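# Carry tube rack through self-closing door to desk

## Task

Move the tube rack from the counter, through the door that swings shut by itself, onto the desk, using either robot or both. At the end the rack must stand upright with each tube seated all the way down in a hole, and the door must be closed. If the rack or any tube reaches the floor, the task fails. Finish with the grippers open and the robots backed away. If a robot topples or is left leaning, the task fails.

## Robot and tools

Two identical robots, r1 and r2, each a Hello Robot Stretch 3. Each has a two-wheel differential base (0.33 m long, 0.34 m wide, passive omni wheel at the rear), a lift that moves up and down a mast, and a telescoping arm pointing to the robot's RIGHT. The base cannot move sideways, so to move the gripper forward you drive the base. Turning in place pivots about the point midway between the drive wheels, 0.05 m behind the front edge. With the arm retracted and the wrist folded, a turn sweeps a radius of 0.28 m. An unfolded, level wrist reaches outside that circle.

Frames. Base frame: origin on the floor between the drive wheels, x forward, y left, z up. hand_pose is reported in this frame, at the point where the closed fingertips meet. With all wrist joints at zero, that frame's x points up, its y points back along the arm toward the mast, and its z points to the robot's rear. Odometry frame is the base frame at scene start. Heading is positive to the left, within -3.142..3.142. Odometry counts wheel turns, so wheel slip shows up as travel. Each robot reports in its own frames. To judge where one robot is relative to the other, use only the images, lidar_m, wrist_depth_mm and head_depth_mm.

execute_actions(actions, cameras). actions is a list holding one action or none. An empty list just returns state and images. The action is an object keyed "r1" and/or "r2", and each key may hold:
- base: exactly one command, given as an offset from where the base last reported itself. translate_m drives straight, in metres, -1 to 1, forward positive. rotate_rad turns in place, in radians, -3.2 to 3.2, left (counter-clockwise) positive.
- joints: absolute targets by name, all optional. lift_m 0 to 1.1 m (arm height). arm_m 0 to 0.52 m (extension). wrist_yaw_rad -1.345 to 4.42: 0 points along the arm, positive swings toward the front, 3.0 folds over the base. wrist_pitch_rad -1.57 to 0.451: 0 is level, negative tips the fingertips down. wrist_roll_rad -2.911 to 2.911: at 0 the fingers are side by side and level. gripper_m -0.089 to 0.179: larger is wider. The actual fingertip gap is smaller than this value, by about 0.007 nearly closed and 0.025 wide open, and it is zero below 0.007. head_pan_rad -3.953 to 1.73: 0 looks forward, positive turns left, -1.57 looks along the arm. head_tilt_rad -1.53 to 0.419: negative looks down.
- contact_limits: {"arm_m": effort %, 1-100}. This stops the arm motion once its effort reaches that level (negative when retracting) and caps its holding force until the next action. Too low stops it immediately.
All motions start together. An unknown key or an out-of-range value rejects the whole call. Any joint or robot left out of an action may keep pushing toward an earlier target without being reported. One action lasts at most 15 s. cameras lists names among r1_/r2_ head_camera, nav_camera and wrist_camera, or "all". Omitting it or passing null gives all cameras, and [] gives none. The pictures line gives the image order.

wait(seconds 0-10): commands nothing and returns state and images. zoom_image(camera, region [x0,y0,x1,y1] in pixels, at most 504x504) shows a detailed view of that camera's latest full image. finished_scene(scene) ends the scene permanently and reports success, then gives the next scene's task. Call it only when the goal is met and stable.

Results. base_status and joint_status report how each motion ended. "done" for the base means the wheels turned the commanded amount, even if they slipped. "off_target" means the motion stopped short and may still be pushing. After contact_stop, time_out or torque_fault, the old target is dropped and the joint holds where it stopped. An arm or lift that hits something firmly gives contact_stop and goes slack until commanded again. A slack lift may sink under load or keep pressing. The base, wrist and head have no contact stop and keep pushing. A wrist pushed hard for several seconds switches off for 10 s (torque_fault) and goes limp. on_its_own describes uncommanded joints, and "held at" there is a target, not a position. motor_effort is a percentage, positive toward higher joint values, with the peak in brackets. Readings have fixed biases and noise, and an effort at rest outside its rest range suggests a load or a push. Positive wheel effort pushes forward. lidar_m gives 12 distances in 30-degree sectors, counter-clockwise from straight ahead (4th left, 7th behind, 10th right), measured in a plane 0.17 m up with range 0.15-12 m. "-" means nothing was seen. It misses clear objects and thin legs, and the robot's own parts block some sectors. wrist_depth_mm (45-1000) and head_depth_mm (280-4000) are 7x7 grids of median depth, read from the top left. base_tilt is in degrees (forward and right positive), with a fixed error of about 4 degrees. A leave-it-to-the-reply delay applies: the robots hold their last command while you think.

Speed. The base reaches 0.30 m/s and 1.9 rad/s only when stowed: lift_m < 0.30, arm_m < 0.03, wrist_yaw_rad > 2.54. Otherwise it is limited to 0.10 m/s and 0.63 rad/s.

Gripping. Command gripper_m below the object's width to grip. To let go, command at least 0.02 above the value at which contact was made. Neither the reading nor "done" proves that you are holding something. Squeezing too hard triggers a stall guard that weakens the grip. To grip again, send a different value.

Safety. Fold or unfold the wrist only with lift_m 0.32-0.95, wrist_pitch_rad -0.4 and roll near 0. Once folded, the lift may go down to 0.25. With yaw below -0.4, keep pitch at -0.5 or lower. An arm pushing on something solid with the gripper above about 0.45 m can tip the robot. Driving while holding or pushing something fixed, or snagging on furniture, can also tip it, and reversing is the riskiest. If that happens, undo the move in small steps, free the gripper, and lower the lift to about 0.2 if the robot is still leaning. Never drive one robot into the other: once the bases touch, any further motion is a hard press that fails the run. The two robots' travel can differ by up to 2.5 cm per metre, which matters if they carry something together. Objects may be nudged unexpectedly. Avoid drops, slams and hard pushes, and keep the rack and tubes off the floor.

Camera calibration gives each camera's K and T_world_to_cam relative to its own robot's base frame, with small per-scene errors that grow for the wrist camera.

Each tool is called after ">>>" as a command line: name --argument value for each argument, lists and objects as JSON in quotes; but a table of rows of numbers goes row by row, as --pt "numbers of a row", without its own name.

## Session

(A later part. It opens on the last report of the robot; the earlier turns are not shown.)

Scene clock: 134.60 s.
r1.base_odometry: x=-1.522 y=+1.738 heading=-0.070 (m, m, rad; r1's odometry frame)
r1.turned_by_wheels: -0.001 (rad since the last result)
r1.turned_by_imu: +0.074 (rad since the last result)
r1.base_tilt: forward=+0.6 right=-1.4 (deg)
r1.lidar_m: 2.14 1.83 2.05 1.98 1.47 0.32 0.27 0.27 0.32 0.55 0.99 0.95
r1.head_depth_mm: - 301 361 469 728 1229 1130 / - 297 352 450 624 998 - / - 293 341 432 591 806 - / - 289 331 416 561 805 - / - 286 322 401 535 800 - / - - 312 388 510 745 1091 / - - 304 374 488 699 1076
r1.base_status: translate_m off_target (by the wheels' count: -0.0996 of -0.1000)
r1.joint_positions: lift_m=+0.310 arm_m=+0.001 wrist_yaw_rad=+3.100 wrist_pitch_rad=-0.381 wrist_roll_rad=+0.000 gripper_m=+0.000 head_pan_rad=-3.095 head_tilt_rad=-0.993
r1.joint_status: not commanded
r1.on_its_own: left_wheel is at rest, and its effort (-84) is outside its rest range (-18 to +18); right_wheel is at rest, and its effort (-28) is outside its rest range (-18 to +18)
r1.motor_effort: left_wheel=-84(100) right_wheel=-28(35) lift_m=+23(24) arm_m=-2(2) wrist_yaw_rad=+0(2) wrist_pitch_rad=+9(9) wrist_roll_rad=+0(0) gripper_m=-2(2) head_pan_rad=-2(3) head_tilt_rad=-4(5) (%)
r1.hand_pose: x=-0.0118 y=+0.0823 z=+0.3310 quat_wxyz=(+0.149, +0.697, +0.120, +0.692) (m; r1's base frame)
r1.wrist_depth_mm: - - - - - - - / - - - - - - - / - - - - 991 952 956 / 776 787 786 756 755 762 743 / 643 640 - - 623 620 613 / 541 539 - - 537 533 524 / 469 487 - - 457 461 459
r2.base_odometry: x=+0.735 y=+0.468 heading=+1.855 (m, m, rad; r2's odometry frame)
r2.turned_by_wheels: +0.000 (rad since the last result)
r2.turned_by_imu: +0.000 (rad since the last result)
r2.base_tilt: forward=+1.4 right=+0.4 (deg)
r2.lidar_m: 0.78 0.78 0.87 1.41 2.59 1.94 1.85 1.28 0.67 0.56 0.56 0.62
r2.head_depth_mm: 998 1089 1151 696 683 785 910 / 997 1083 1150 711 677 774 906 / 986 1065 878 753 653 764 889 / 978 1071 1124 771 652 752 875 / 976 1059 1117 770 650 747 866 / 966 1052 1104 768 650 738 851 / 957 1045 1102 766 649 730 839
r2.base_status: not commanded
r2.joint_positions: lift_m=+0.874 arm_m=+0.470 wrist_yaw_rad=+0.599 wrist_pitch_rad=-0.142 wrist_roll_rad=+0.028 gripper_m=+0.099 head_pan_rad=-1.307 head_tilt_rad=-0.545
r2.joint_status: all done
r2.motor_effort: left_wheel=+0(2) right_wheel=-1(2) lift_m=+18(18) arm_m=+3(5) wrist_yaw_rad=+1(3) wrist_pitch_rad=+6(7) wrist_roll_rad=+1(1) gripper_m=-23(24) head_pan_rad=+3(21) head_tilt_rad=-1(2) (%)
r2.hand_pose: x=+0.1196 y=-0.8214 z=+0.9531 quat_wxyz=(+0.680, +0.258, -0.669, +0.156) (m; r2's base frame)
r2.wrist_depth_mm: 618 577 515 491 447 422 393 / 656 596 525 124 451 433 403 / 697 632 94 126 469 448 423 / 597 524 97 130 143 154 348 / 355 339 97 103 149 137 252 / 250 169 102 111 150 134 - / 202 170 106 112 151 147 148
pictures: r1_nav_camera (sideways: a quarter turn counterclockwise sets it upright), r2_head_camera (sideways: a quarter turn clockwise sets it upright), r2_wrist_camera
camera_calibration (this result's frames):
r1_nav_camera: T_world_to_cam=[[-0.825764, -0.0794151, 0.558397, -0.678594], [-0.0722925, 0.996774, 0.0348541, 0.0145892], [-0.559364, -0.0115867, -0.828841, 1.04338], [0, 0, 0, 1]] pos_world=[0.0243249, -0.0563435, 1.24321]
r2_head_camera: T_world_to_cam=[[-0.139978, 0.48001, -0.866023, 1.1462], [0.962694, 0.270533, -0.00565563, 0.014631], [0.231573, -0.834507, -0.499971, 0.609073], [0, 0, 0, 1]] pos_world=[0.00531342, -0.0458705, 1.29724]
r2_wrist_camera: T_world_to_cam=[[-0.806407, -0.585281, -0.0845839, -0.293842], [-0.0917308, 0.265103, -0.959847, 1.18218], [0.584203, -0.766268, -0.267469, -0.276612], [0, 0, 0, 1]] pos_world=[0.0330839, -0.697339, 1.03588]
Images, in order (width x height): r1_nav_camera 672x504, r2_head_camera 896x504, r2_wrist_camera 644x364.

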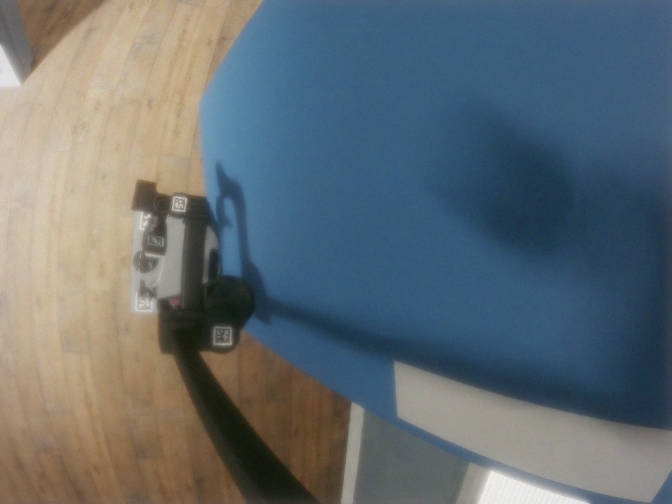

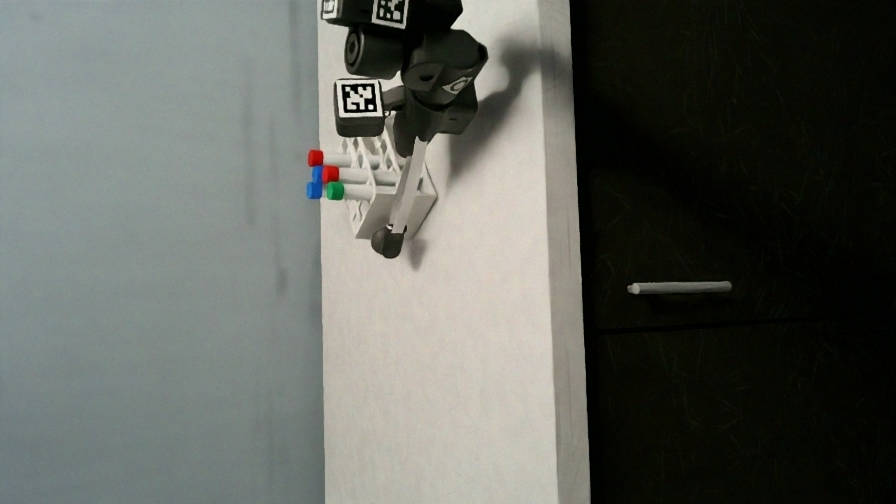

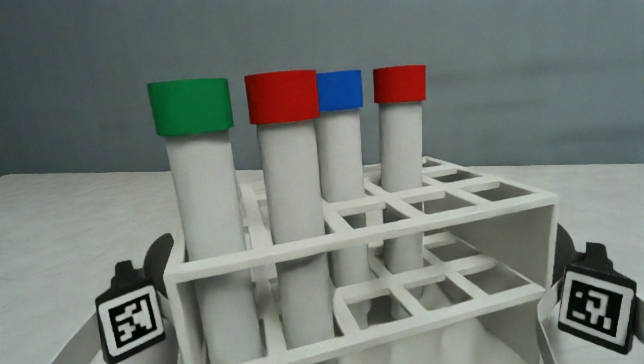

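>>> execute_actions --actions '[{"r2":{"joints":{"wrist_yaw_rad":-0.2,"arm_m":0.4,"head_pan_rad":-1.6}},"r1":{"base":{"translate_m":0.015},"joints":{"head_pan_rad":-0.6}}}]' --cameras '[]'

>>> execute_actions --actions '[{"r2":{"joints":{"gripper_m":0.179}}}]' --cameras '[]'

>>> execute_actions --actions '[{"r2":{"joints":{"arm_m":0.32}}}]' --cameras '[]'

>>> execute_actions --actions '[{"r2":{"base":{"translate_m":-0.035},"joints":{"wrist_yaw_rad":-0.05}}}]' --cameras '["r2_wrist_camera","r1_nav_camera"]'

Scene clock: 144.27 s.
r1.base_odometry: x=-1.507 y=+1.737 heading=-0.070 (m, m, rad; r1's odometry frame)
r1.turned_by_wheels: +0.000 (rad since the last result)
r1.turned_by_imu: +0.001 (rad since the last result)
r1.base_tilt: forward=+0.5 right=-1.3 (deg)
r1.lidar_m: 2.13 1.82 2.06 1.97 1.49 0.31 0.27 0.27 0.32 0.58 0.97 0.94
r1.head_depth_mm: 2714 2219 1830 1581 1381 1226 1112 / 866 1131 1809 1573 1376 1218 1120 / 877 1012 1209 1487 1370 1221 1120 / 1015 1189 1425 1540 1370 1222 1110 / 1179 1421 1717 1571 1379 1229 1106 / 1415 1787 1841 1579 1382 1227 1101 / 1798 2102 1855 1578 1373 1223 1105
r1.base_status: done
r1.joint_positions: lift_m=+0.310 arm_m=+0.001 wrist_yaw_rad=+3.100 wrist_pitch_rad=-0.381 wrist_roll_rad=+0.000 gripper_m=+0.000 head_pan_rad=-0.607 head_tilt_rad=-0.993
r1.joint_status: all done
r1.motor_effort: left_wheel=-12(68) right_wheel=-3(26) lift_m=+23(24) arm_m=-2(1) wrist_yaw_rad=+0(1) wrist_pitch_rad=+9(9) wrist_roll_rad=+0(0) gripper_m=-3(3) head_pan_rad=+5(56) head_tilt_rad=-3(4) (%)
r1.hand_pose: x=-0.0118 y=+0.0823 z=+0.3310 quat_wxyz=(+0.149, +0.697, +0.120, +0.692) (m; r1's base frame)
r1.wrist_depth_mm: - - - - - - - / - - - - - - - / - - - - 970 952 961 / 775 767 774 746 765 748 749 / 639 634 - - 628 626 617 / 547 533 - - 524 525 519 / 470 495 - - 457 455 452
r2.base_odometry: x=+0.735 y=+0.468 heading=+1.855 (m, m, rad; r2's odometry frame)
r2.turned_by_wheels: +0.000 (rad since the last result)
r2.turned_by_imu: -0.001 (rad since the last result)
r2.base_tilt: forward=+1.4 right=+0.4 (deg)
r2.lidar_m: 0.78 0.78 0.87 1.41 2.59 1.92 1.85 1.28 0.67 0.56 0.56 0.62
r2.head_depth_mm: 1163 1293 1154 793 - - 1253 / 1130 1232 1143 - 799 928 1092 / 1084 1190 1223 - 753 865 1014 / 1049 1143 1193 - 716 815 954 / 1014 1100 1138 773 676 768 888 / 981 1060 1116 769 649 730 832 / 949 1026 1072 766 625 688 785
r2.base_status: not commanded
r2.joint_positions: lift_m=+0.874 arm_m=+0.400 wrist_yaw_rad=-0.198 wrist_pitch_rad=-0.142 wrist_roll_rad=+0.028 gripper_m=+0.099 head_pan_rad=-1.593 head_tilt_rad=-0.545
r2.joint_status: all done
r2.motor_effort: left_wheel=+1(1) right_wheel=-3(3) lift_m=+18(18) arm_m=-4(10) wrist_yaw_rad=-1(4) wrist_pitch_rad=+7(7) wrist_roll_rad=+1(1) gripper_m=-23(23) head_pan_rad=-1(18) head_tilt_rad=-1(2) (%)
r2.hand_pose: x=-0.0706 y=-0.7907 z=+0.9531 quat_wxyz=(+0.687, -0.021, -0.716, -0.119) (m; r2's base frame)
r2.wrist_depth_mm: 437 483 545 626 695 823 - / 448 487 532 123 717 871 - / 464 503 93 124 566 667 592 / 473 496 96 129 140 155 349 / 351 336 97 102 148 137 252 / 247 167 102 110 150 134 - / 201 171 106 112 151 147 148
pictures: none
No camera images: the call's "cameras" was empty. Leave "cameras" out to get every camera's image.

Scene clock: 145.57 s.
r1.base_odometry: x=-1.507 y=+1.737 heading=-0.070 (m, m, rad; r1's odometry frame)
r1.turned_by_wheels: +0.000 (rad since the last result)
r1.turned_by_imu: +0.000 (rad since the last result)
r1.base_tilt: forward=+0.5 right=-1.3 (deg)
r1.lidar_m: 2.13 1.83 2.06 1.97 1.49 0.31 0.27 0.27 0.32 0.58 0.97 0.94
r1.head_depth_mm: 2727 2201 1829 1580 1383 1229 1108 / 867 1130 1807 1577 1384 1231 1123 / 873 1012 1207 1484 1381 1224 1114 / 1012 1181 1414 1538 1382 1228 1103 / 1186 1421 1711 1574 1381 1231 1097 / 1419 1775 1846 1575 1378 1224 1101 / 1773 2101 1837 1576 1372 1228 1098
r1.base_status: not commanded
r1.joint_positions: lift_m=+0.310 arm_m=+0.001 wrist_yaw_rad=+3.100 wrist_pitch_rad=-0.381 wrist_roll_rad=+0.000 gripper_m=+0.000 head_pan_rad=-0.607 head_tilt_rad=-0.993
r1.joint_status: not commanded
r1.motor_effort: left_wheel=-12(12) right_wheel=-2(3) lift_m=+23(23) arm_m=-1(2) wrist_yaw_rad=+0(0) wrist_pitch_rad=+8(9) wrist_roll_rad=+0(0) gripper_m=-3(3) head_pan_rad=+4(5) head_tilt_rad=-4(3) (%)
r1.hand_pose: x=-0.0118 y=+0.0823 z=+0.3310 quat_wxyz=(+0.149, +0.697, +0.120, +0.692) (m; r1's base frame)
r1.wrist_depth_mm: - - - - - - - / - - - - - - - / - - - - 980 955 937 / 773 781 771 773 768 749 738 / 645 624 - - 617 629 610 / 533 536 - - 523 515 523 / 463 488 - - 458 458 452
r2.base_odometry: x=+0.735 y=+0.468 heading=+1.855 (m, m, rad; r2's odometry frame)
r2.turned_by_wheels: +0.000 (rad since the last result)
r2.turned_by_imu: +0.000 (rad since the last result)
r2.base_tilt: forward=+1.4 right=+0.4 (deg)
r2.lidar_m: 0.78 0.78 0.87 1.41 2.59 1.92 1.86 1.27 0.67 0.56 0.56 0.62
r2.head_depth_mm: 1170 1289 1154 795 - - 1255 / 1133 1240 1147 - 795 930 1097 / 1086 1189 1228 - 758 865 1017 / 1049 1144 1194 - 717 812 945 / 1022 1098 1139 768 678 769 886 / 978 1066 1114 772 649 729 837 / 948 1026 1075 769 625 688 783
r2.base_status: not commanded
r2.joint_positions: lift_m=+0.874 arm_m=+0.400 wrist_yaw_rad=-0.198 wrist_pitch_rad=-0.142 wrist_roll_rad=+0.028 gripper_m=+0.179 head_pan_rad=-1.593 head_tilt_rad=-0.545
r2.joint_status: all done
r2.motor_effort: left_wheel=+1(1) right_wheel=-3(3) lift_m=+17(18) arm_m=-4(4) wrist_yaw_rad=-1(2) wrist_pitch_rad=+7(7) wrist_roll_rad=+1(1) gripper_m=+0(94) head_pan_rad=-2(1) head_tilt_rad=-2(3) (%)
r2.hand_pose: x=-0.0707 y=-0.7907 z=+0.9531 quat_wxyz=(+0.687, -0.021, -0.716, -0.119) (m; r2's base frame)
r2.wrist_depth_mm: 442 479 542 611 702 822 - / 449 493 540 594 729 870 - / 462 492 91 123 551 665 595 / 471 481 96 128 136 340 352 / 352 328 99 102 143 128 248 / 249 97 99 112 147 137 - / - 172 107 111 152 142 151
pictures: none
No camera images: the call's "cameras" was empty. Leave "cameras" out to get every camera's image.

Scene clock: 147.37 s.
r1.base_odometry: x=-1.507 y=+1.737 heading=-0.070 (m, m, rad; r1's odometry frame)
r1.turned_by_wheels: +0.000 (rad since the last result)
r1.turned_by_imu: +0.000 (rad since the last result)
r1.base_tilt: forward=+0.6 right=-1.3 (deg)
r1.lidar_m: 2.13 1.82 2.06 1.98 1.49 0.31 0.27 0.27 0.32 0.58 0.97 0.94
r1.head_depth_mm: 2692 2210 1829 1584 1376 1230 1101 / 867 1134 1788 1569 1373 1230 1121 / 877 1013 1208 1493 1379 1228 1123 / 1007 1179 1423 1547 1374 1214 1103 / 1188 1417 1717 1572 1376 1228 1104 / 1422 1784 1829 1589 1374 1224 1105 / 1777 2111 1845 1578 1381 1224 1106
r1.base_status: not commanded
r1.joint_positions: lift_m=+0.310 arm_m=+0.001 wrist_yaw_rad=+3.100 wrist_pitch_rad=-0.381 wrist_roll_rad=+0.000 gripper_m=+0.000 head_pan_rad=-0.607 head_tilt_rad=-0.993
r1.joint_status: not commanded
r1.motor_effort: left_wheel=-12(12) right_wheel=-3(3) lift_m=+23(23) arm_m=-2(2) wrist_yaw_rad=+0(0) wrist_pitch_rad=+9(9) wrist_roll_rad=+0(0) gripper_m=-3(2) head_pan_rad=+5(5) head_tilt_rad=-4(4) (%)
r1.hand_pose: x=-0.0118 y=+0.0823 z=+0.3311 quat_wxyz=(+0.149, +0.697, +0.120, +0.692) (m; r1's base frame)
r1.wrist_depth_mm: - - - - - - - / - - - - - - - / - - - - 955 968 953 / 769 772 770 770 758 755 737 / 641 636 - - 635 619 621 / 538 540 - - 529 526 524 / 471 495 - - 462 458 459
r2.base_odometry: x=+0.735 y=+0.468 heading=+1.855 (m, m, rad; r2's odometry frame)
r2.turned_by_wheels: +0.000 (rad since the last result)
r2.turned_by_imu: +0.000 (rad since the last result)
r2.base_tilt: forward=+1.4 right=+0.4 (deg)
r2.lidar_m: 0.78 0.78 0.87 1.41 2.59 1.92 1.85 1.28 0.68 0.56 0.56 0.62
r2.head_depth_mm: 1168 1285 1146 798 - - 1227 / 1127 1237 1147 - 804 934 1095 / 1087 1184 1147 - 774 866 1016 / 1045 1140 1137 - 734 813 947 / 1017 1099 1132 768 678 772 886 / 980 1060 1107 769 648 729 833 / 947 1020 1071 765 624 688 785
r2.base_status: not commanded
r2.joint_positions: lift_m=+0.874 arm_m=+0.320 wrist_yaw_rad=-0.199 wrist_pitch_rad=-0.141 wrist_roll_rad=+0.028 gripper_m=+0.179 head_pan_rad=-1.593 head_tilt_rad=-0.545
r2.joint_status: all done
r2.motor_effort: left_wheel=+1(1) right_wheel=-3(3) lift_m=+18(17) arm_m=-4(4) wrist_yaw_rad=-2(1) wrist_pitch_rad=+7(6) wrist_roll_rad=+1(1) gripper_m=+0(0) head_pan_rad=-2(2) head_tilt_rad=-2(3) (%)
r2.hand_pose: x=-0.0709 y=-0.7106 z=+0.9531 quat_wxyz=(+0.687, -0.022, -0.716, -0.120) (m; r2's base frame)
r2.wrist_depth_mm: 501 550 611 684 789 972 - / 515 575 612 669 825 992 - / 520 579 173 209 772 671 593 / 531 544 179 209 229 380 351 / 352 339 189 211 230 263 259 / 252 241 209 204 207 201 - / - 181 180 174 167 162 151
pictures: none
No camera images: the call's "cameras" was empty. Leave "cameras" out to get every camera's image.

Scene clock: 148.60 s.
r1.base_odometry: x=-1.507 y=+1.737 heading=-0.070 (m, m, rad; r1's odometry frame)
r1.turned_by_wheels: +0.000 (rad since the last result)
r1.turned_by_imu: +0.000 (rad since the last result)
r1.base_tilt: forward=+0.6 right=-1.3 (deg)
r1.lidar_m: 2.13 1.79 2.06 1.98 1.49 0.31 0.27 0.27 0.32 0.58 0.97 0.94
r1.head_depth_mm: 2758 2215 1843 1570 1383 1226 1100 / 867 1130 1797 1581 1380 1228 1118 / 871 1010 1208 1485 1379 1232 1117 / 1009 1189 1419 1543 1370 1225 1106 / 1179 1423 1709 1568 1372 1225 1104 / 1419 1795 1827 1585 1380 1222 1103 / 1773 2105 1825 1581 1377 1216 1102
r1.base_status: not commanded
r1.joint_positions: lift_m=+0.310 arm_m=+0.001 wrist_yaw_rad=+3.100 wrist_pitch_rad=-0.381 wrist_roll_rad=+0.000 gripper_m=+0.000 head_pan_rad=-0.607 head_tilt_rad=-0.993
r1.joint_status: not commanded
r1.motor_effort: left_wheel=-12(12) right_wheel=-3(3) lift_m=+23(23) arm_m=-1(2) wrist_yaw_rad=+0(0) wrist_pitch_rad=+8(9) wrist_roll_rad=+0(0) gripper_m=-2(3) head_pan_rad=+5(5) head_tilt_rad=-4(3) (%)
r1.hand_pose: x=-0.0118 y=+0.0823 z=+0.3310 quat_wxyz=(+0.149, +0.697, +0.120, +0.692) (m; r1's base frame)
r1.wrist_depth_mm: - - - - - - - / - - - - - - - / - - - - 967 961 936 / 793 766 777 764 771 753 749 / 646 636 - - 632 624 612 / 541 536 - - 531 522 524 / 469 488 - - 456 457 457
r2.base_odometry: x=+0.745 y=+0.434 heading=+1.855 (m, m, rad; r2's odometry frame)
r2.turned_by_wheels: +0.000 (rad since the last result)
r2.turned_by_imu: +0.000 (rad since the last result)
r2.base_tilt: forward=+1.5 right=+0.4 (deg)
r2.lidar_m: 0.82 0.81 0.91 1.47 2.58 1.90 1.82 1.81 0.69 0.57 0.57 0.63
r2.head_depth_mm: 1182 1294 1146 816 - - 1256 / 1149 1245 1145 - 824 956 1123 / 1094 1199 1146 - 793 885 1040 / 1057 1159 1141 - 748 832 970 / 1025 1109 1140 749 695 786 904 / 985 1072 1127 770 651 746 852 / 957 1044 1086 768 624 703 801
r2.base_status: done
r2.joint_positions: lift_m=+0.874 arm_m=+0.320 wrist_yaw_rad=-0.052 wrist_pitch_rad=-0.141 wrist_roll_rad=+0.028 gripper_m=+0.179 head_pan_rad=-1.593 head_tilt_rad=-0.545
r2.joint_status: all done
r2.motor_effort: left_wheel=+1(2) right_wheel=-2(8) lift_m=+18(17) arm_m=-4(3) wrist_yaw_rad=+2(2) wrist_pitch_rad=+6(6) wrist_roll_rad=+1(1) gripper_m=-1(0) head_pan_rad=-2(1) head_tilt_rad=-2(1) (%)
r2.hand_pose: x=-0.0345 y=-0.7152 z=+0.9531 quat_wxyz=(+0.694, +0.031, -0.716, -0.069) (m; r2's base frame)
r2.wrist_depth_mm: 520 554 599 650 720 792 886 / 534 576 610 656 737 834 934 / 549 587 619 201 724 681 599 / 557 540 184 200 212 374 349 / 357 336 236 192 216 261 260 / 253 243 207 206 203 201 - / - 182 180 174 167 162 151
pictures: r1_nav_camera (sideways: a quarter turn counterclockwise sets it upright), r2_wrist_camera
camera_calibration (this result's frames):
r1_nav_camera: T_world_to_cam=[[0.703965, -0.438886, 0.558401, -0.687931], [-0.548493, -0.835428, 0.0348542, 0.0174939], [0.451207, -0.330815, -0.828838, 1.03721], [0, 0, 0, 1]] pos_world=[0.0258777, 0.0558172, 1.24321]
r2_wrist_camera: T_world_to_cam=[[-0.996149, 0.023061, -0.0845859, 0.0725518], [0.0876723, 0.266362, -0.959878, 1.14705], [0.000394662, -0.963597, -0.267358, -0.266595], [0, 0, 0, 1]] pos_world=[-0.0281867, -0.564093, 1.03589]
Images, in order (width x height): r1_nav_camera 672x504, r2_wrist_camera 644x364.

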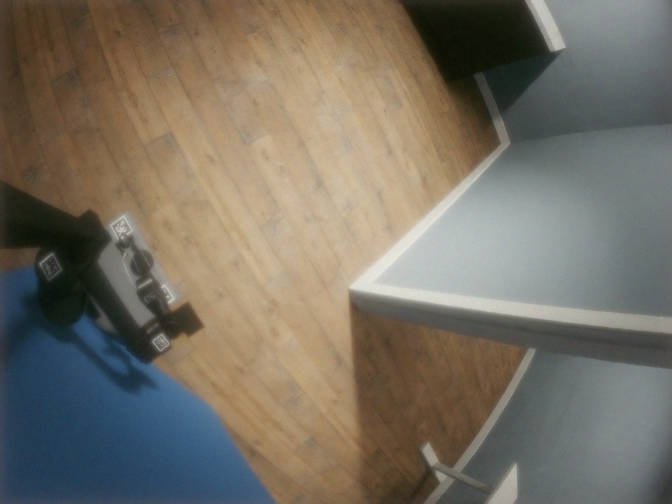

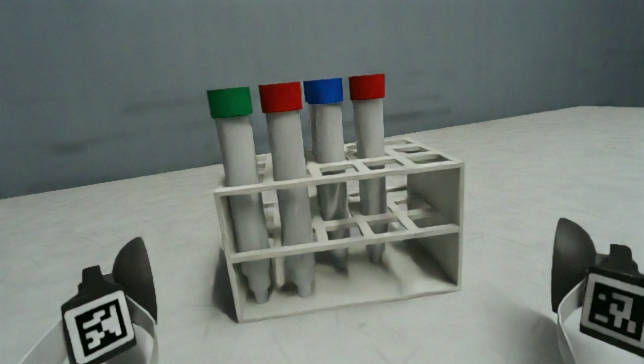

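>>> execute_actions --actions '[{"r2":{"base":{"translate_m":-0.018},"joints":{"wrist_yaw_rad":0.04,"arm_m":0.34}}}]' --cameras '[]'

>>> execute_actions --actions '[{"r2":{"joints":{"arm_m":0.377}}}]' --cameras '["r2_wrist_camera"]'

>>> execute_actions --actions '[{"r2":{"joints":{"gripper_m":0.095}}}]' --cameras '["r2_wrist_camera"]'

>>> execute_actions --actions '[{"r2":{"joints":{"lift_m":0.9,"wrist_yaw_rad":0.5,"head_pan_rad":-1.3}}}]' --cameras '["r2_wrist_camera","r2_head_camera"]'

Scene clock: 154.93 s.
r1.base_odometry: x=-1.507 y=+1.737 heading=-0.070 (m, m, rad; r1's odometry frame)
r1.turned_by_wheels: +0.000 (rad since the last result)
r1.turned_by_imu: +0.000 (rad since the last result)
r1.base_tilt: forward=+0.6 right=-1.4 (deg)
r1.lidar_m: 2.13 1.78 2.06 1.98 1.49 0.31 0.27 0.27 0.32 0.58 0.97 0.94
r1.head_depth_mm: 2740 2218 1826 1583 1385 1221 1106 / 865 1126 1804 1574 1384 1223 1122 / 875 1012 1210 1478 1378 1220 1119 / 1014 1184 1427 1542 1375 1218 1104 / 1180 1433 1697 1575 1382 1223 1104 / 1427 1778 1840 1572 1375 1216 1103 / 1779 2089 1835 1583 1381 1225 1102
r1.base_status: not commanded
r1.joint_positions: lift_m=+0.310 arm_m=+0.001 wrist_yaw_rad=+3.100 wrist_pitch_rad=-0.381 wrist_roll_rad=+0.000 gripper_m=+0.000 head_pan_rad=-0.607 head_tilt_rad=-0.993
r1.joint_status: not commanded
r1.motor_effort: left_wheel=-12(12) right_wheel=-3(3) lift_m=+23(23) arm_m=-1(2) wrist_yaw_rad=+0(0) wrist_pitch_rad=+9(8) wrist_roll_rad=+0(0) gripper_m=-3(3) head_pan_rad=+5(4) head_tilt_rad=-4(3) (%)
r1.hand_pose: x=-0.0118 y=+0.0823 z=+0.3310 quat_wxyz=(+0.149, +0.697, +0.120, +0.692) (m; r1's base frame)
r1.wrist_depth_mm: - - - - - - - / - - - - - - - / - - - - 958 979 957 / 786 778 764 770 746 751 746 / 636 643 - - 630 620 617 / 542 534 - - 529 530 522 / 466 489 - - 460 459 455
r2.base_odometry: x=+0.750 y=+0.417 heading=+1.855 (m, m, rad; r2's odometry frame)
r2.turned_by_wheels: +0.000 (rad since the last result)
r2.turned_by_imu: +0.000 (rad since the last result)
r2.base_tilt: forward=+1.4 right=+0.5 (deg)
r2.lidar_m: 0.83 0.83 0.93 1.51 2.58 1.88 1.80 1.80 0.69 0.58 0.58 0.64
r2.head_depth_mm: 1187 1304 1152 814 - - 1222 / 1142 1255 1148 - 822 962 1135 / 1100 1204 1145 - 793 889 1046 / 1058 1159 1175 - 750 841 981 / 1030 1122 1138 737 702 797 914 / 998 1076 1124 769 669 752 859 / 966 1040 1084 766 648 711 813
r2.base_status: done
r2.joint_positions: lift_m=+0.874 arm_m=+0.340 wrist_yaw_rad=+0.038 wrist_pitch_rad=-0.141 wrist_roll_rad=+0.028 gripper_m=+0.179 head_pan_rad=-1.593 head_tilt_rad=-0.545
r2.joint_status: all done
r2.motor_effort: left_wheel=+1(4) right_wheel=-1(8) lift_m=+18(18) arm_m=+3(3) wrist_yaw_rad=+2(2) wrist_pitch_rad=+6(7) wrist_roll_rad=+1(1) gripper_m=+0(0) head_pan_rad=-1(2) head_tilt_rad=-2(3) (%)
r2.hand_pose: x=-0.0120 y=-0.7348 z=+0.9531 quat_wxyz=(+0.696, +0.063, -0.714, -0.038) (m; r2's base frame)
r2.wrist_depth_mm: 526 545 576 621 665 699 775 / 536 564 589 618 682 745 817 / 551 582 160 178 630 672 592 / 555 535 178 165 189 335 348 / 355 335 171 192 193 232 259 / 251 242 207 194 205 190 - / - 181 174 174 168 162 152
pictures: none
No camera images: the call's "cameras" was empty. Leave "cameras" out to get every camera's image.

Scene clock: 156.23 s.
r1.base_odometry: x=-1.507 y=+1.737 heading=-0.070 (m, m, rad; r1's odometry frame)
r1.turned_by_wheels: +0.000 (rad since the last result)
r1.turned_by_imu: +0.000 (rad since the last result)
r1.base_tilt: forward=+0.5 right=-1.3 (deg)
r1.lidar_m: 2.13 1.78 2.06 1.97 1.49 0.31 0.27 0.27 0.32 0.58 0.97 0.94
r1.head_depth_mm: 2781 2210 1833 1582 1386 1227 1106 / 864 1128 1785 1577 1392 1233 1118 / 876 1008 1205 1489 1377 1224 1119 / 1009 1184 1425 1554 1380 1228 1098 / 1185 1427 1711 1574 1374 1222 1107 / 1423 1786 1834 1579 1379 1229 1103 / 1785 2115 1841 1567 1385 1225 1107
r1.base_status: not commanded
r1.joint_positions: lift_m=+0.310 arm_m=+0.001 wrist_yaw_rad=+3.100 wrist_pitch_rad=-0.381 wrist_roll_rad=+0.000 gripper_m=+0.000 head_pan_rad=-0.607 head_tilt_rad=-0.993
r1.joint_status: not commanded
r1.motor_effort: left_wheel=-12(13) right_wheel=-3(3) lift_m=+23(23) arm_m=-1(2) wrist_yaw_rad=-1(0) wrist_pitch_rad=+9(8) wrist_roll_rad=+0(0) gripper_m=-3(2) head_pan_rad=+5(4) head_tilt_rad=-4(4) (%)
r1.hand_pose: x=-0.0118 y=+0.0823 z=+0.3310 quat_wxyz=(+0.149, +0.697, +0.120, +0.692) (m; r1's base frame)
r1.wrist_depth_mm: - - - - - - - / - - - - - - - / - - - - 946 971 957 / 776 778 751 763 763 754 765 / 653 641 - - 625 613 603 / 530 530 - - 530 524 528 / 470 494 - - 462 462 455
r2.base_odometry: x=+0.750 y=+0.417 heading=+1.855 (m, m, rad; r2's odometry frame)
r2.turned_by_wheels: +0.000 (rad since the last result)
r2.turned_by_imu: +0.000 (rad since the last result)
r2.base_tilt: forward=+1.4 right=+0.5 (deg)
r2.lidar_m: 0.83 0.83 0.93 1.50 2.57 1.88 1.80 1.79 0.70 0.58 0.57 0.64
r2.head_depth_mm: 1186 1310 1147 814 - - 1212 / 1145 1256 1147 - 813 961 1134 / 1103 1209 1230 - 782 895 1052 / 1063 1158 1215 - 740 842 976 / 1027 1119 1133 735 702 794 916 / 996 1075 1125 767 667 753 859 / 966 1043 1087 764 649 713 813
r2.base_status: not commanded
r2.joint_positions: lift_m=+0.874 arm_m=+0.377 wrist_yaw_rad=+0.038 wrist_pitch_rad=-0.141 wrist_roll_rad=+0.028 gripper_m=+0.179 head_pan_rad=-1.593 head_tilt_rad=-0.545
r2.joint_status: all done
r2.motor_effort: left_wheel=+1(1) right_wheel=-2(1) lift_m=+18(18) arm_m=+3(6) wrist_yaw_rad=+1(2) wrist_pitch_rad=+6(7) wrist_roll_rad=+1(1) gripper_m=+0(0) head_pan_rad=-2(1) head_tilt_rad=-2(2) (%)
r2.hand_pose: x=-0.0119 y=-0.7718 z=+0.9531 quat_wxyz=(+0.696, +0.063, -0.714, -0.038) (m; r2's base frame)
r2.wrist_depth_mm: 490 515 547 578 620 680 722 / 506 523 560 589 635 695 776 / 516 553 117 144 566 668 594 / 532 550 124 148 150 168 347 / 357 333 127 131 162 143 260 / 250 242 135 137 152 146 - / - 181 141 155 164 150 151
pictures: r2_wrist_camera
camera_calibration (this result's frames):
r2_wrist_camera: T_world_to_cam=[[-0.99416, -0.0670219, -0.0845849, 0.0269031], [0.0632531, 0.273167, -0.959885, 1.16509], [0.0874391, -0.959629, -0.267332, -0.316987], [0, 0, 0, 1]] pos_world=[-0.0192326, -0.620651, 1.03589]
Images, in order (width x height): r2_wrist_camera 644x364.

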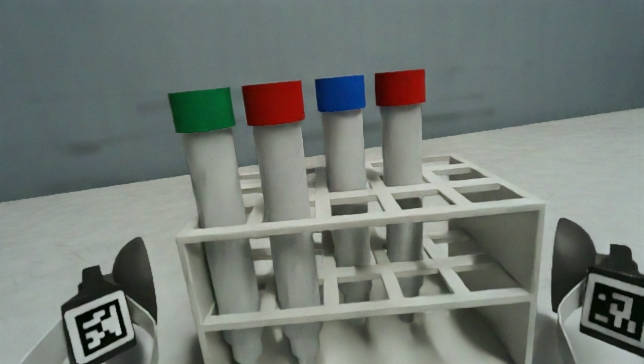

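Scene clock: 157.57 s.
r1.base_odometry: x=-1.507 y=+1.737 heading=-0.070 (m, m, rad; r1's odometry frame)
r1.turned_by_wheels: +0.000 (rad since the last result)
r1.turned_by_imu: +0.000 (rad since the last result)
r1.base_tilt: forward=+0.6 right=-1.3 (deg)
r1.lidar_m: 2.13 1.77 2.06 1.97 1.49 0.31 0.27 0.27 0.32 0.58 0.97 0.94
r1.head_depth_mm: 2770 2184 1839 1570 1378 1220 1108 / 868 1129 1799 1582 1381 1226 1124 / 875 1009 1205 1489 1384 1226 1121 / 1016 1179 1429 1539 1384 1220 1107 / 1179 1428 1715 1581 1381 1224 1103 / 1421 1780 1831 1576 1378 1220 1102 / 1778 2110 1834 1565 1380 1221 1108
r1.base_status: not commanded
r1.joint_positions: lift_m=+0.310 arm_m=+0.001 wrist_yaw_rad=+3.100 wrist_pitch_rad=-0.381 wrist_roll_rad=+0.000 gripper_m=+0.000 head_pan_rad=-0.607 head_tilt_rad=-0.993
r1.joint_status: not commanded
r1.motor_effort: left_wheel=-12(12) right_wheel=-3(3) lift_m=+23(23) arm_m=-2(1) wrist_yaw_rad=+0(0) wrist_pitch_rad=+8(9) wrist_roll_rad=+0(0) gripper_m=-3(3) head_pan_rad=+5(5) head_tilt_rad=-4(4) (%)
r1.hand_pose: x=-0.0118 y=+0.0823 z=+0.3310 quat_wxyz=(+0.149, +0.697, +0.120, +0.692) (m; r1's base frame)
r1.wrist_depth_mm: - - - - - - - / - - - - - - - / - - - - 959 984 943 / 785 769 754 771 752 750 747 / 641 630 - - 632 615 611 / 540 534 - - 533 523 524 / 458 491 - - 451 454 454
r2.base_odometry: x=+0.750 y=+0.417 heading=+1.855 (m, m, rad; r2's odometry frame)
r2.turned_by_wheels: +0.000 (rad since the last result)
r2.turned_by_imu: +0.000 (rad since the last result)
r2.base_tilt: forward=+1.5 right=+0.4 (deg)
r2.lidar_m: 0.83 0.83 0.93 1.50 2.58 1.88 1.80 1.79 0.69 0.58 0.58 0.64
r2.head_depth_mm: 1187 1305 1149 815 - - 1200 / 1141 1254 1148 - 815 963 1134 / 1099 1201 1223 - 778 894 1055 / 1059 1164 1212 - 740 843 979 / 1031 1111 1137 734 701 795 914 / 996 1073 1129 768 670 754 859 / 967 1039 1092 765 648 715 810
r2.base_status: not commanded
r2.joint_positions: lift_m=+0.874 arm_m=+0.377 wrist_yaw_rad=+0.039 wrist_pitch_rad=-0.141 wrist_roll_rad=+0.028 gripper_m=+0.096 head_pan_rad=-1.593 head_tilt_rad=-0.545
r2.joint_status: all done
r2.motor_effort: left_wheel=+1(1) right_wheel=-1(2) lift_m=+17(18) arm_m=+3(3) wrist_yaw_rad=+1(1) wrist_pitch_rad=+7(6) wrist_roll_rad=+1(1) gripper_m=-18(97) head_pan_rad=-2(2) head_tilt_rad=-2(1) (%)
r2.hand_pose: x=-0.0117 y=-0.7717 z=+0.9531 quat_wxyz=(+0.696, +0.063, -0.714, -0.037) (m; r2's base frame)
r2.wrist_depth_mm: 487 517 547 582 626 677 727 / 504 530 557 580 628 710 766 / 522 541 119 147 153 662 592 / 537 531 125 149 151 340 353 / 354 331 130 154 161 144 251 / 247 247 137 147 152 137 198 / 199 175 144 157 164 153 149
pictures: r2_wrist_camera
camera_calibration (this result's frames):
r2_wrist_camera: T_world_to_cam=[[-0.994113, -0.0677231, -0.0845785, 0.0265318], [0.063055, 0.273202, -0.959888, 1.16511], [0.0881136, -0.95957, -0.267323, -0.316954], [0, 0, 0, 1]] pos_world=[-0.0191626, -0.620652, 1.03589]
Images, in order (width x height): r2_wrist_camera 644x364.

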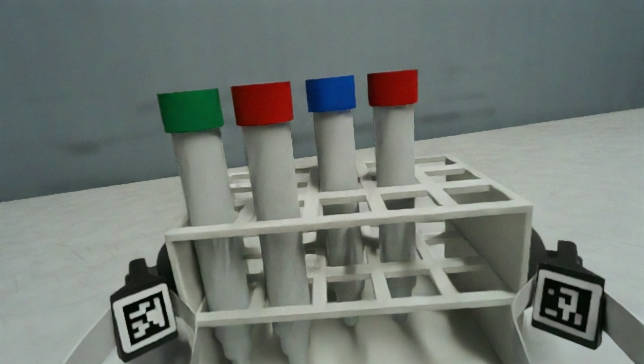

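Scene clock: 158.67 s.
r1.base_odometry: x=-1.507 y=+1.737 heading=-0.070 (m, m, rad; r1's odometry frame)
r1.turned_by_wheels: +0.000 (rad since the last result)
r1.turned_by_imu: +0.000 (rad since the last result)
r1.base_tilt: forward=+0.6 right=-1.4 (deg)
r1.lidar_m: 2.13 1.78 2.06 1.97 1.48 0.31 0.27 0.27 0.32 0.58 0.97 0.94
r1.head_depth_mm: 2737 2193 1841 1574 1385 1223 1102 / 867 1124 1791 1571 1381 1222 1114 / 876 1013 1202 1487 1388 1228 1119 / 1013 1181 1430 1539 1372 1221 1102 / 1179 1424 1725 1576 1385 1230 1109 / 1421 1785 1841 1580 1374 1226 1104 / 1778 2093 1827 1571 1377 1222 1098
r1.base_status: not commanded
r1.joint_positions: lift_m=+0.310 arm_m=+0.001 wrist_yaw_rad=+3.100 wrist_pitch_rad=-0.381 wrist_roll_rad=+0.000 gripper_m=+0.000 head_pan_rad=-0.607 head_tilt_rad=-0.993
r1.joint_status: not commanded
r1.motor_effort: left_wheel=-12(12) right_wheel=-3(3) lift_m=+23(22) arm_m=-1(1) wrist_yaw_rad=+0(0) wrist_pitch_rad=+8(8) wrist_roll_rad=+0(0) gripper_m=-3(3) head_pan_rad=+5(5) head_tilt_rad=-4(4) (%)
r1.hand_pose: x=-0.0118 y=+0.0823 z=+0.3310 quat_wxyz=(+0.149, +0.697, +0.120, +0.692) (m; r1's base frame)
r1.wrist_depth_mm: - - - - - - - / - - - - - - - / - - - - 975 951 950 / 788 773 776 769 761 752 746 / 636 629 - - 630 622 609 / 545 538 - - 527 521 518 / 468 493 - - 458 457 456
r2.base_odometry: x=+0.750 y=+0.417 heading=+1.855 (m, m, rad; r2's odometry frame)
r2.turned_by_wheels: +0.000 (rad since the last result)
r2.turned_by_imu: +0.000 (rad since the last result)
r2.base_tilt: forward=+1.4 right=+0.4 (deg)
r2.lidar_m: 0.83 0.83 0.93 1.51 2.58 1.88 1.80 1.79 0.70 0.58 0.58 0.64
r2.head_depth_mm: 1014 1104 1169 - 710 810 944 / 1010 1100 1160 - 701 799 931 / 999 1099 1071 743 692 788 918 / 990 1088 1142 737 684 778 905 / 985 1074 1134 770 677 772 894 / 978 1066 1127 771 670 760 879 / 974 1056 1118 769 649 754 867
r2.base_status: not commanded
r2.joint_positions: lift_m=+0.900 arm_m=+0.377 wrist_yaw_rad=+0.498 wrist_pitch_rad=-0.144 wrist_roll_rad=+0.028 gripper_m=+0.096 head_pan_rad=-1.307 head_tilt_rad=-0.545
r2.joint_status: all done
r2.motor_effort: left_wheel=+0(1) right_wheel=-1(1) lift_m=+38(44) arm_m=+3(3) wrist_yaw_rad=+1(4) wrist_pitch_rad=+7(8) wrist_roll_rad=+1(1) gripper_m=-18(18) head_pan_rad=+3(20) head_tilt_rad=-3(2) (%)
r2.hand_pose: x=+0.0980 y=-0.7415 z=+0.9776 quat_wxyz=(+0.687, +0.225, -0.680, +0.121) (m; r2's base frame)
r2.wrist_depth_mm: 670 631 605 571 542 516 497 / 707 668 614 584 547 539 507 / 743 707 121 149 569 557 533 / 730 656 127 152 154 407 416 / 421 397 132 134 161 145 302 / 296 303 137 147 151 136 240 / 234 210 143 158 165 155 178
pictures: r2_head_camera (sideways: a quarter turn clockwise sets it upright), r2_wrist_camera
camera_calibration (this result's frames):
r2_head_camera: T_world_to_cam=[[-0.139927, 0.480025, -0.866023, 1.1462], [0.962723, 0.270429, -0.00565563, 0.0146308], [0.231483, -0.834532, -0.499971, 0.609074], [0, 0, 0, 1]] pos_world=[0.00530849, -0.0458704, 1.29724]
r2_wrist_camera: T_world_to_cam=[[-0.86143, -0.50077, -0.0846624, -0.194311], [-0.0656962, 0.275169, -0.959149, 1.18675], [0.50361, -0.820677, -0.269938, -0.226188], [0, 0, 0, 1]] pos_world=[0.0244895, -0.609489, 1.06076]
Images, in order (width x height): r2_head_camera 896x504, r2_wrist_camera 644x364.

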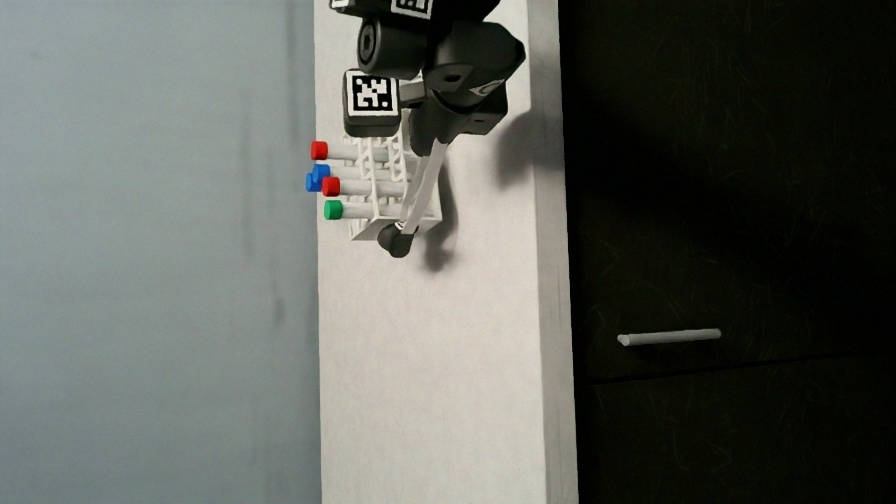

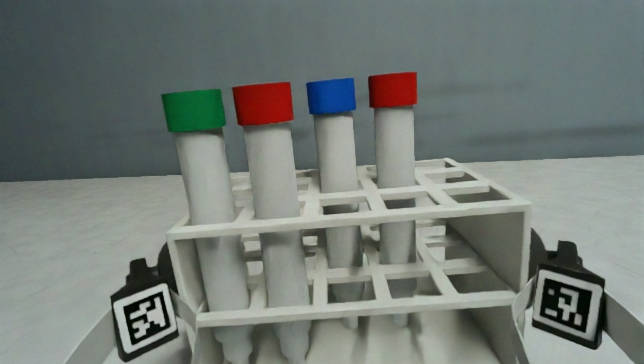

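>>> execute_actions --actions '[{"r2":{"base":{"rotate_rad":-0.275},"joints":{"gripper_m":0.086,"lift_m":0.92,"head_pan_rad":-3.1,"head_tilt_rad":-0.8}}}]' --cameras '["r2_wrist_camera"]'

>>> execute_actions --actions '[{"r2":{"base":{"translate_m":-1.0},"joints":{"arm_m":0,"wrist_yaw_rad":1.9}}}]' --cameras '["r2_wrist_camera","r2_nav_camera"]'

>>> execute_actions --actions '[{"r2":{"base":{"translate_m":-0.7}}}]' --cameras '["r2_wrist_camera","r2_nav_camera","r1_nav_camera"]'

Scene clock: 170.30 s.
r1.base_odometry: x=-1.507 y=+1.737 heading=-0.070 (m, m, rad; r1's odometry frame)
r1.turned_by_wheels: +0.000 (rad since the last result)
r1.turned_by_imu: +0.000 (rad since the last result)
r1.base_tilt: forward=+0.6 right=-1.3 (deg)
r1.lidar_m: 2.12 1.81 2.06 1.98 1.49 0.31 0.27 0.27 0.32 0.58 0.97 0.94
r1.head_depth_mm: 2739 2193 1830 1585 1368 1224 1101 / 866 1130 1798 1583 1385 1221 1128 / 875 1011 1207 1487 1383 1229 1114 / 1012 1189 1427 1545 1385 1223 1104 / 1180 1419 1713 1573 1383 1223 1107 / 1418 1791 1838 1578 1375 1218 1103 / 1801 2113 1840 1575 1378 1229 1106
r1.base_status: not commanded
r1.joint_positions: lift_m=+0.310 arm_m=+0.001 wrist_yaw_rad=+3.100 wrist_pitch_rad=-0.381 wrist_roll_rad=+0.000 gripper_m=+0.000 head_pan_rad=-0.607 head_tilt_rad=-0.993
r1.joint_status: not commanded
r1.motor_effort: left_wheel=-12(12) right_wheel=-3(3) lift_m=+23(23) arm_m=-2(1) wrist_yaw_rad=+0(0) wrist_pitch_rad=+8(8) wrist_roll_rad=+0(0) gripper_m=-3(2) head_pan_rad=+5(5) head_tilt_rad=-4(3) (%)
r1.hand_pose: x=-0.0118 y=+0.0823 z=+0.3310 quat_wxyz=(+0.149, +0.697, +0.120, +0.692) (m; r1's base frame)
r1.wrist_depth_mm: - - - - - - - / - - - - - - - / - - - - 960 970 952 / 779 768 786 764 758 760 746 / 634 634 - - 620 614 620 / 535 531 - - 523 530 512 / 470 485 - - 457 455 457
r2.base_odometry: x=+0.750 y=+0.417 heading=+1.580 (m, m, rad; r2's odometry frame)
r2.turned_by_wheels: -0.275 (rad since the last result)
r2.turned_by_imu: -0.274 (rad since the last result)
r2.base_tilt: forward=+1.4 right=+0.4 (deg)
r2.lidar_m: 0.76 0.83 0.85 1.09 2.52 1.88 1.91 1.79 0.89 0.61 0.58 0.58
r2.head_depth_mm: 1991 2116 2134 - - - - / 2201 2378 2392 - - - - / 3672 3008 2379 - - - - / 3851 2986 2291 1826 1535 - - / 3814 2727 2183 1837 1550 - - / 1671 1877 2074 1840 1560 - - / 1593 1765 1994 1821 1547 - -
r2.base_status: done
r2.joint_positions: lift_m=+0.920 arm_m=+0.377 wrist_yaw_rad=+0.499 wrist_pitch_rad=-0.145 wrist_roll_rad=+0.028 gripper_m=+0.087 head_pan_rad=-3.093 head_tilt_rad=-0.790
r2.joint_status: all done
r2.motor_effort: left_wheel=+1(5) right_wheel=-2(11) lift_m=+38(36) arm_m=+3(3) wrist_yaw_rad=+0(2) wrist_pitch_rad=+7(7) wrist_roll_rad=+1(1) gripper_m=-21(68) head_pan_rad=-2(33) head_tilt_rad=-3(16) (%)
r2.hand_pose: x=+0.0983 y=-0.7413 z=+0.9975 quat_wxyz=(+0.687, +0.226, -0.680, +0.121) (m; r2's base frame)
r2.wrist_depth_mm: 591 601 612 622 645 649 671 / 612 633 629 651 660 676 683 / 628 638 121 149 694 703 699 / 661 678 127 151 154 462 477 / 481 446 131 134 161 145 341 / 344 341 137 147 152 136 270 / 263 238 143 157 164 155 206
pictures: r2_wrist_camera
camera_calibration (this result's frames):
r2_wrist_camera: T_world_to_cam=[[-0.860712, -0.502, -0.084673, -0.193239], [-0.0662686, 0.275385, -0.959047, 1.20593], [0.50476, -0.819853, -0.270295, -0.219965], [0, 0, 0, 1]] pos_world=[0.0246218, -0.609441, 1.08073]
Images, in order (width x height): r2_wrist_camera 644x364.

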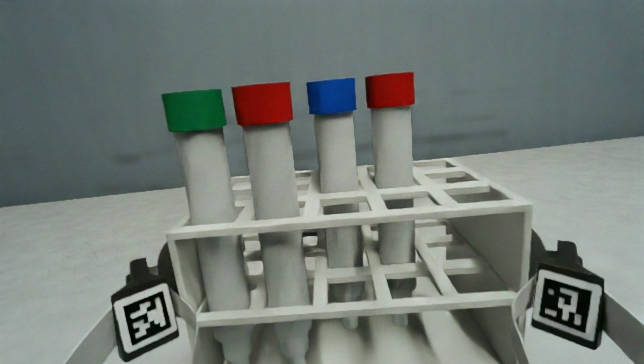

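Scene clock: 181.23 s.
r1.base_odometry: x=-1.507 y=+1.737 heading=-0.070 (m, m, rad; r1's odometry frame)
r1.turned_by_wheels: +0.000 (rad since the last result)
r1.turned_by_imu: +0.001 (rad since the last result)
r1.base_tilt: forward=+0.6 right=-1.3 (deg)
r1.lidar_m: 2.13 0.88 2.07 1.98 1.49 0.31 0.27 0.27 0.32 0.58 0.97 0.94
r1.head_depth_mm: 2744 2208 1843 1588 1372 1232 1102 / 867 1130 1800 1573 1377 1226 1119 / 872 1013 1204 1488 1374 1224 1117 / 1013 1181 1427 1538 1375 1225 1101 / 1181 1418 1716 1577 1384 1230 1104 / 1418 1785 1837 1579 1375 1231 1104 / 1783 2089 1848 1568 1374 1231 1106
r1.base_status: not commanded
r1.joint_positions: lift_m=+0.310 arm_m=+0.001 wrist_yaw_rad=+3.100 wrist_pitch_rad=-0.381 wrist_roll_rad=+0.000 gripper_m=+0.000 head_pan_rad=-0.607 head_tilt_rad=-0.993
r1.joint_status: not commanded
r1.motor_effort: left_wheel=-12(12) right_wheel=-3(3) lift_m=+23(24) arm_m=-2(2) wrist_yaw_rad=+0(1) wrist_pitch_rad=+8(9) wrist_roll_rad=+0(0) gripper_m=-3(3) head_pan_rad=+5(5) head_tilt_rad=-4(4) (%)
r1.hand_pose: x=-0.0118 y=+0.0823 z=+0.3310 quat_wxyz=(+0.149, +0.697, +0.120, +0.692) (m; r1's base frame)
r1.wrist_depth_mm: - - - - - - - / - - - - - - - / - - - - 956 957 947 / 780 780 772 756 769 756 744 / 638 625 - - 614 611 631 / 542 545 - - 531 524 524 / 465 491 - - 457 459 461
r2.base_odometry: x=+0.759 y=-0.583 heading=+1.580 (m, m, rad; r2's odometry frame)
r2.turned_by_wheels: +0.000 (rad since the last result)
r2.turned_by_imu: -0.002 (rad since the last result)
r2.base_tilt: forward=+1.4 right=+0.4 (deg)
r2.lidar_m: 1.50 1.66 1.69 2.14 1.04 0.99 1.53 0.97 0.98 1.27 1.15 1.17
r2.head_depth_mm: 1325 1399 1501 - - - - / 2561 2791 2295 - - - - / 2852 2960 2359 - - - - / 3171 2923 2264 1823 1536 - - / 3063 3010 2280 1843 1564 - - / 2926 2947 2262 1691 1487 - - / 2067 951 1048 1210 1399 - -
r2.base_status: done
r2.joint_positions: lift_m=+0.920 arm_m=+0.002 wrist_yaw_rad=+1.899 wrist_pitch_rad=-0.145 wrist_roll_rad=+0.028 gripper_m=+0.087 head_pan_rad=-3.093 head_tilt_rad=-0.790
r2.joint_status: all done
joint sent to its limit — the command would take r2.arm_m past its lower limit, so that joint was sent only as far as its limit.
r2.motor_effort: left_wheel=+2(3) right_wheel=-2(10) lift_m=+38(38) arm_m=-4(0) wrist_yaw_rad=+1(4) wrist_pitch_rad=+7(7) wrist_roll_rad=+1(1) gripper_m=-21(21) head_pan_rad=-2(2) head_tilt_rad=-4(4) (%)
r2.hand_pose: x=+0.2154 y=-0.0668 z=+0.9975 quat_wxyz=(+0.447, +0.611, -0.375, +0.535) (m; r2's base frame)
r2.wrist_depth_mm: - - - - - - - / - - - - - - - / - - 122 150 - - - / - - 127 151 154 - - / - - 131 133 160 145 - / - - 138 147 151 137 - / - - 143 157 164 155 -
pictures: r2_nav_camera (sideways: a quarter turn counterclockwise sets it upright), r2_wrist_camera
camera_calibration (this result's frames):
r2_nav_camera: T_world_to_cam=[[-0.687739, -0.0204364, 0.72567, -0.896055], [-0.0365818, 0.999309, -0.00652696, 0.0602228], [-0.725035, -0.0310352, -0.688012, 0.85876], [0, 0, 0, 1]] pos_world=[0.00858189, -0.0518417, 1.24147]
r2_wrist_camera: T_world_to_cam=[[0.348306, -0.933545, -0.0847198, -0.0430513], [-0.282658, -0.0184261, -0.959044, 1.05493], [0.893749, 0.357987, -0.270292, 0.268786], [0, 0, 0, 1]] pos_world=[0.0729532, -0.116974, 1.08073]
Images, in order (width x height): r2_nav_camera 672x504, r2_wrist_camera 644x364.

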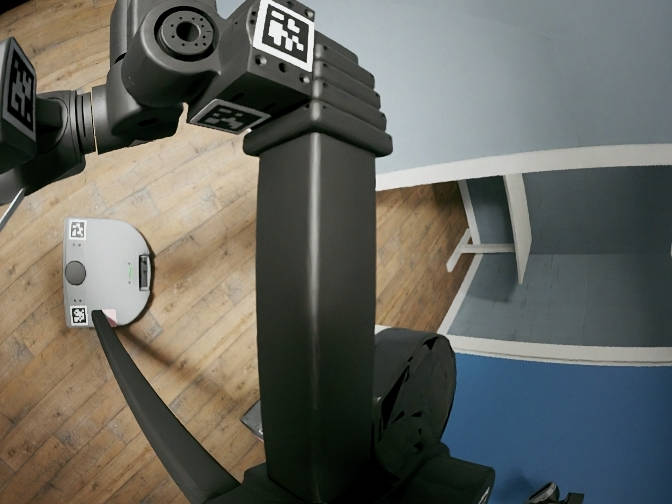

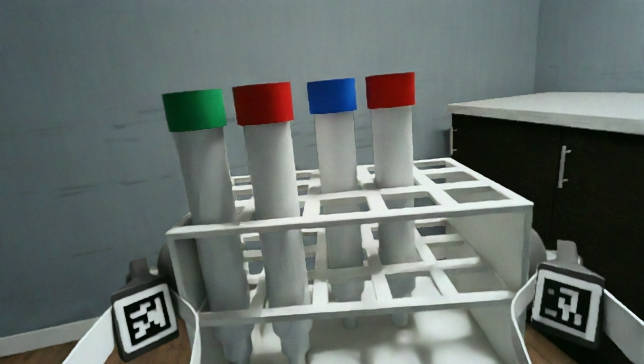

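Scene clock: 189.20 s.
r1.base_odometry: x=-1.507 y=+1.737 heading=-0.070 (m, m, rad; r1's odometry frame)
r1.turned_by_wheels: +0.000 (rad since the last result)
r1.turned_by_imu: +0.001 (rad since the last result)
r1.base_tilt: forward=+0.6 right=-1.3 (deg)
r1.lidar_m: 2.13 2.20 2.06 1.98 1.49 0.31 0.27 0.27 0.32 0.58 0.98 0.47
r1.head_depth_mm: 2765 2234 1846 1569 1385 1224 1105 / 866 1126 1793 1568 1373 1229 1123 / 858 1014 1205 1488 1313 1223 1121 / 388 1182 1434 1545 1181 1206 1101 / 387 482 603 1478 1208 1204 1106 / 633 1783 1836 1566 1378 1232 1101 / 1732 2105 1837 1572 1371 1223 1109
r1.base_status: not commanded
r1.joint_positions: lift_m=+0.310 arm_m=+0.001 wrist_yaw_rad=+3.100 wrist_pitch_rad=-0.381 wrist_roll_rad=+0.000 gripper_m=+0.000 head_pan_rad=-0.607 head_tilt_rad=-0.993
r1.joint_status: not commanded
r1.motor_effort: left_wheel=-12(12) right_wheel=-3(3) lift_m=+22(22) arm_m=-2(2) wrist_yaw_rad=+0(0) wrist_pitch_rad=+8(8) wrist_roll_rad=+0(0) gripper_m=-3(2) head_pan_rad=+5(5) head_tilt_rad=-3(4) (%)
r1.hand_pose: x=-0.0118 y=+0.0823 z=+0.3310 quat_wxyz=(+0.149, +0.697, +0.120, +0.692) (m; r1's base frame)
r1.wrist_depth_mm: - - - - - - - / - - - - - - - / - - - - 979 940 947 / 797 781 769 755 776 756 750 / 632 640 - - 624 613 620 / 534 537 - - 521 522 521 / 460 489 - - 457 461 455
r2.base_odometry: x=+0.766 y=-1.283 heading=+1.580 (m, m, rad; r2's odometry frame)
r2.turned_by_wheels: +0.000 (rad since the last result)
r2.turned_by_imu: -0.002 (rad since the last result)
r2.base_tilt: forward=+1.5 right=+0.5 (deg)
r2.lidar_m: 2.03 2.24 2.28 0.60 0.79 0.79 2.13 2.08 0.39 0.51 1.17 1.58
r2.head_depth_mm: 1852 1999 2124 - - - - / 2052 2235 2369 - - - - / 2274 2592 2390 - - - - / 2206 2661 2267 1831 1541 - - / 2062 2742 2256 1833 1565 - - / 2054 2606 2290 1828 1553 - - / 1909 2507 2279 1815 1553 - -
r2.base_status: done
r2.joint_positions: lift_m=+0.920 arm_m=+0.002 wrist_yaw_rad=+1.899 wrist_pitch_rad=-0.145 wrist_roll_rad=+0.028 gripper_m=+0.087 head_pan_rad=-3.093 head_tilt_rad=-0.790
r2.joint_status: not commanded
r2.motor_effort: left_wheel=+2(3) right_wheel=-3(9) lift_m=+38(38) arm_m=-4(4) wrist_yaw_rad=+0(1) wrist_pitch_rad=+7(7) wrist_roll_rad=+1(1) gripper_m=-21(21) head_pan_rad=-2(2) head_tilt_rad=-3(3) (%)
r2.hand_pose: x=+0.2154 y=-0.0668 z=+0.9975 quat_wxyz=(+0.447, +0.611, -0.375, +0.535) (m; r2's base frame)
r2.wrist_depth_mm: - - - - - - - / - - - - - - - / - - 122 148 - - - / - - 127 151 154 - - / - - 131 134 160 145 - / - - 137 146 151 136 - / - - 143 156 165 154 -
pictures: r1_nav_camera (sideways: a quarter turn counterclockwise sets it upright), r2_nav_camera (sideways: a quarter turn counterclockwise sets it upright), r2_wrist_camera
camera_calibration (this result's frames):
r1_nav_camera: T_world_to_cam=[[0.70397, -0.438878, 0.558401, -0.687931], [-0.548484, -0.835434, 0.0348542, 0.0174938], [0.451211, -0.330811, -0.828838, 1.03721], [0, 0, 0, 1]] pos_world=[0.0258771, 0.0558175, 1.24321]
r2_nav_camera: T_world_to_cam=[[-0.68774, -0.0204368, 0.72567, -0.896055], [-0.0365823, 0.999309, -0.00652695, 0.0602228], [-0.725035, -0.0310355, -0.688012, 0.85876], [0, 0, 0, 1]] pos_world=[0.00858194, -0.0518417, 1.24147]
r2_wrist_camera: T_world_to_cam=[[0.348306, -0.933545, -0.0847198, -0.0430513], [-0.282658, -0.0184261, -0.959044, 1.05493], [0.893749, 0.357987, -0.270292, 0.268785], [0, 0, 0, 1]] pos_world=[0.0729532, -0.116974, 1.08073]
Images, in order (width x height): r1_nav_camera 672x504, r2_nav_camera 672x504, r2_wrist_camera 644x364.

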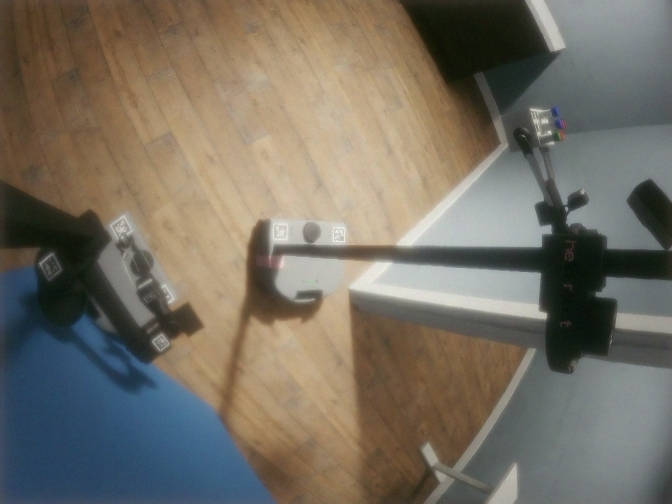

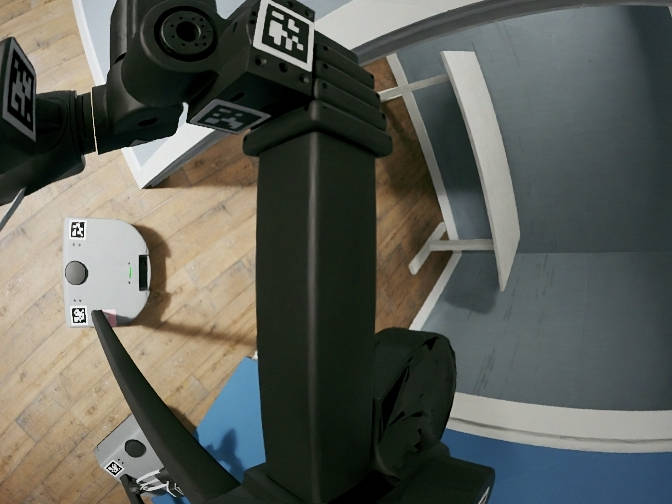

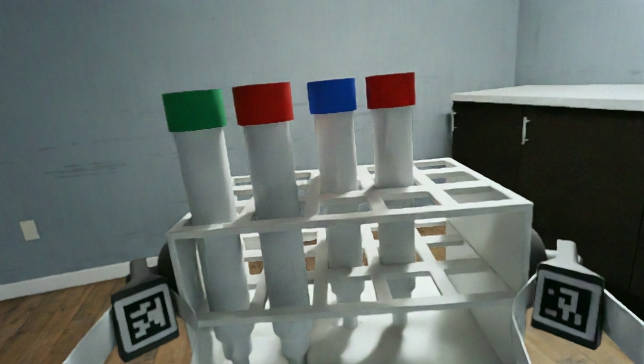

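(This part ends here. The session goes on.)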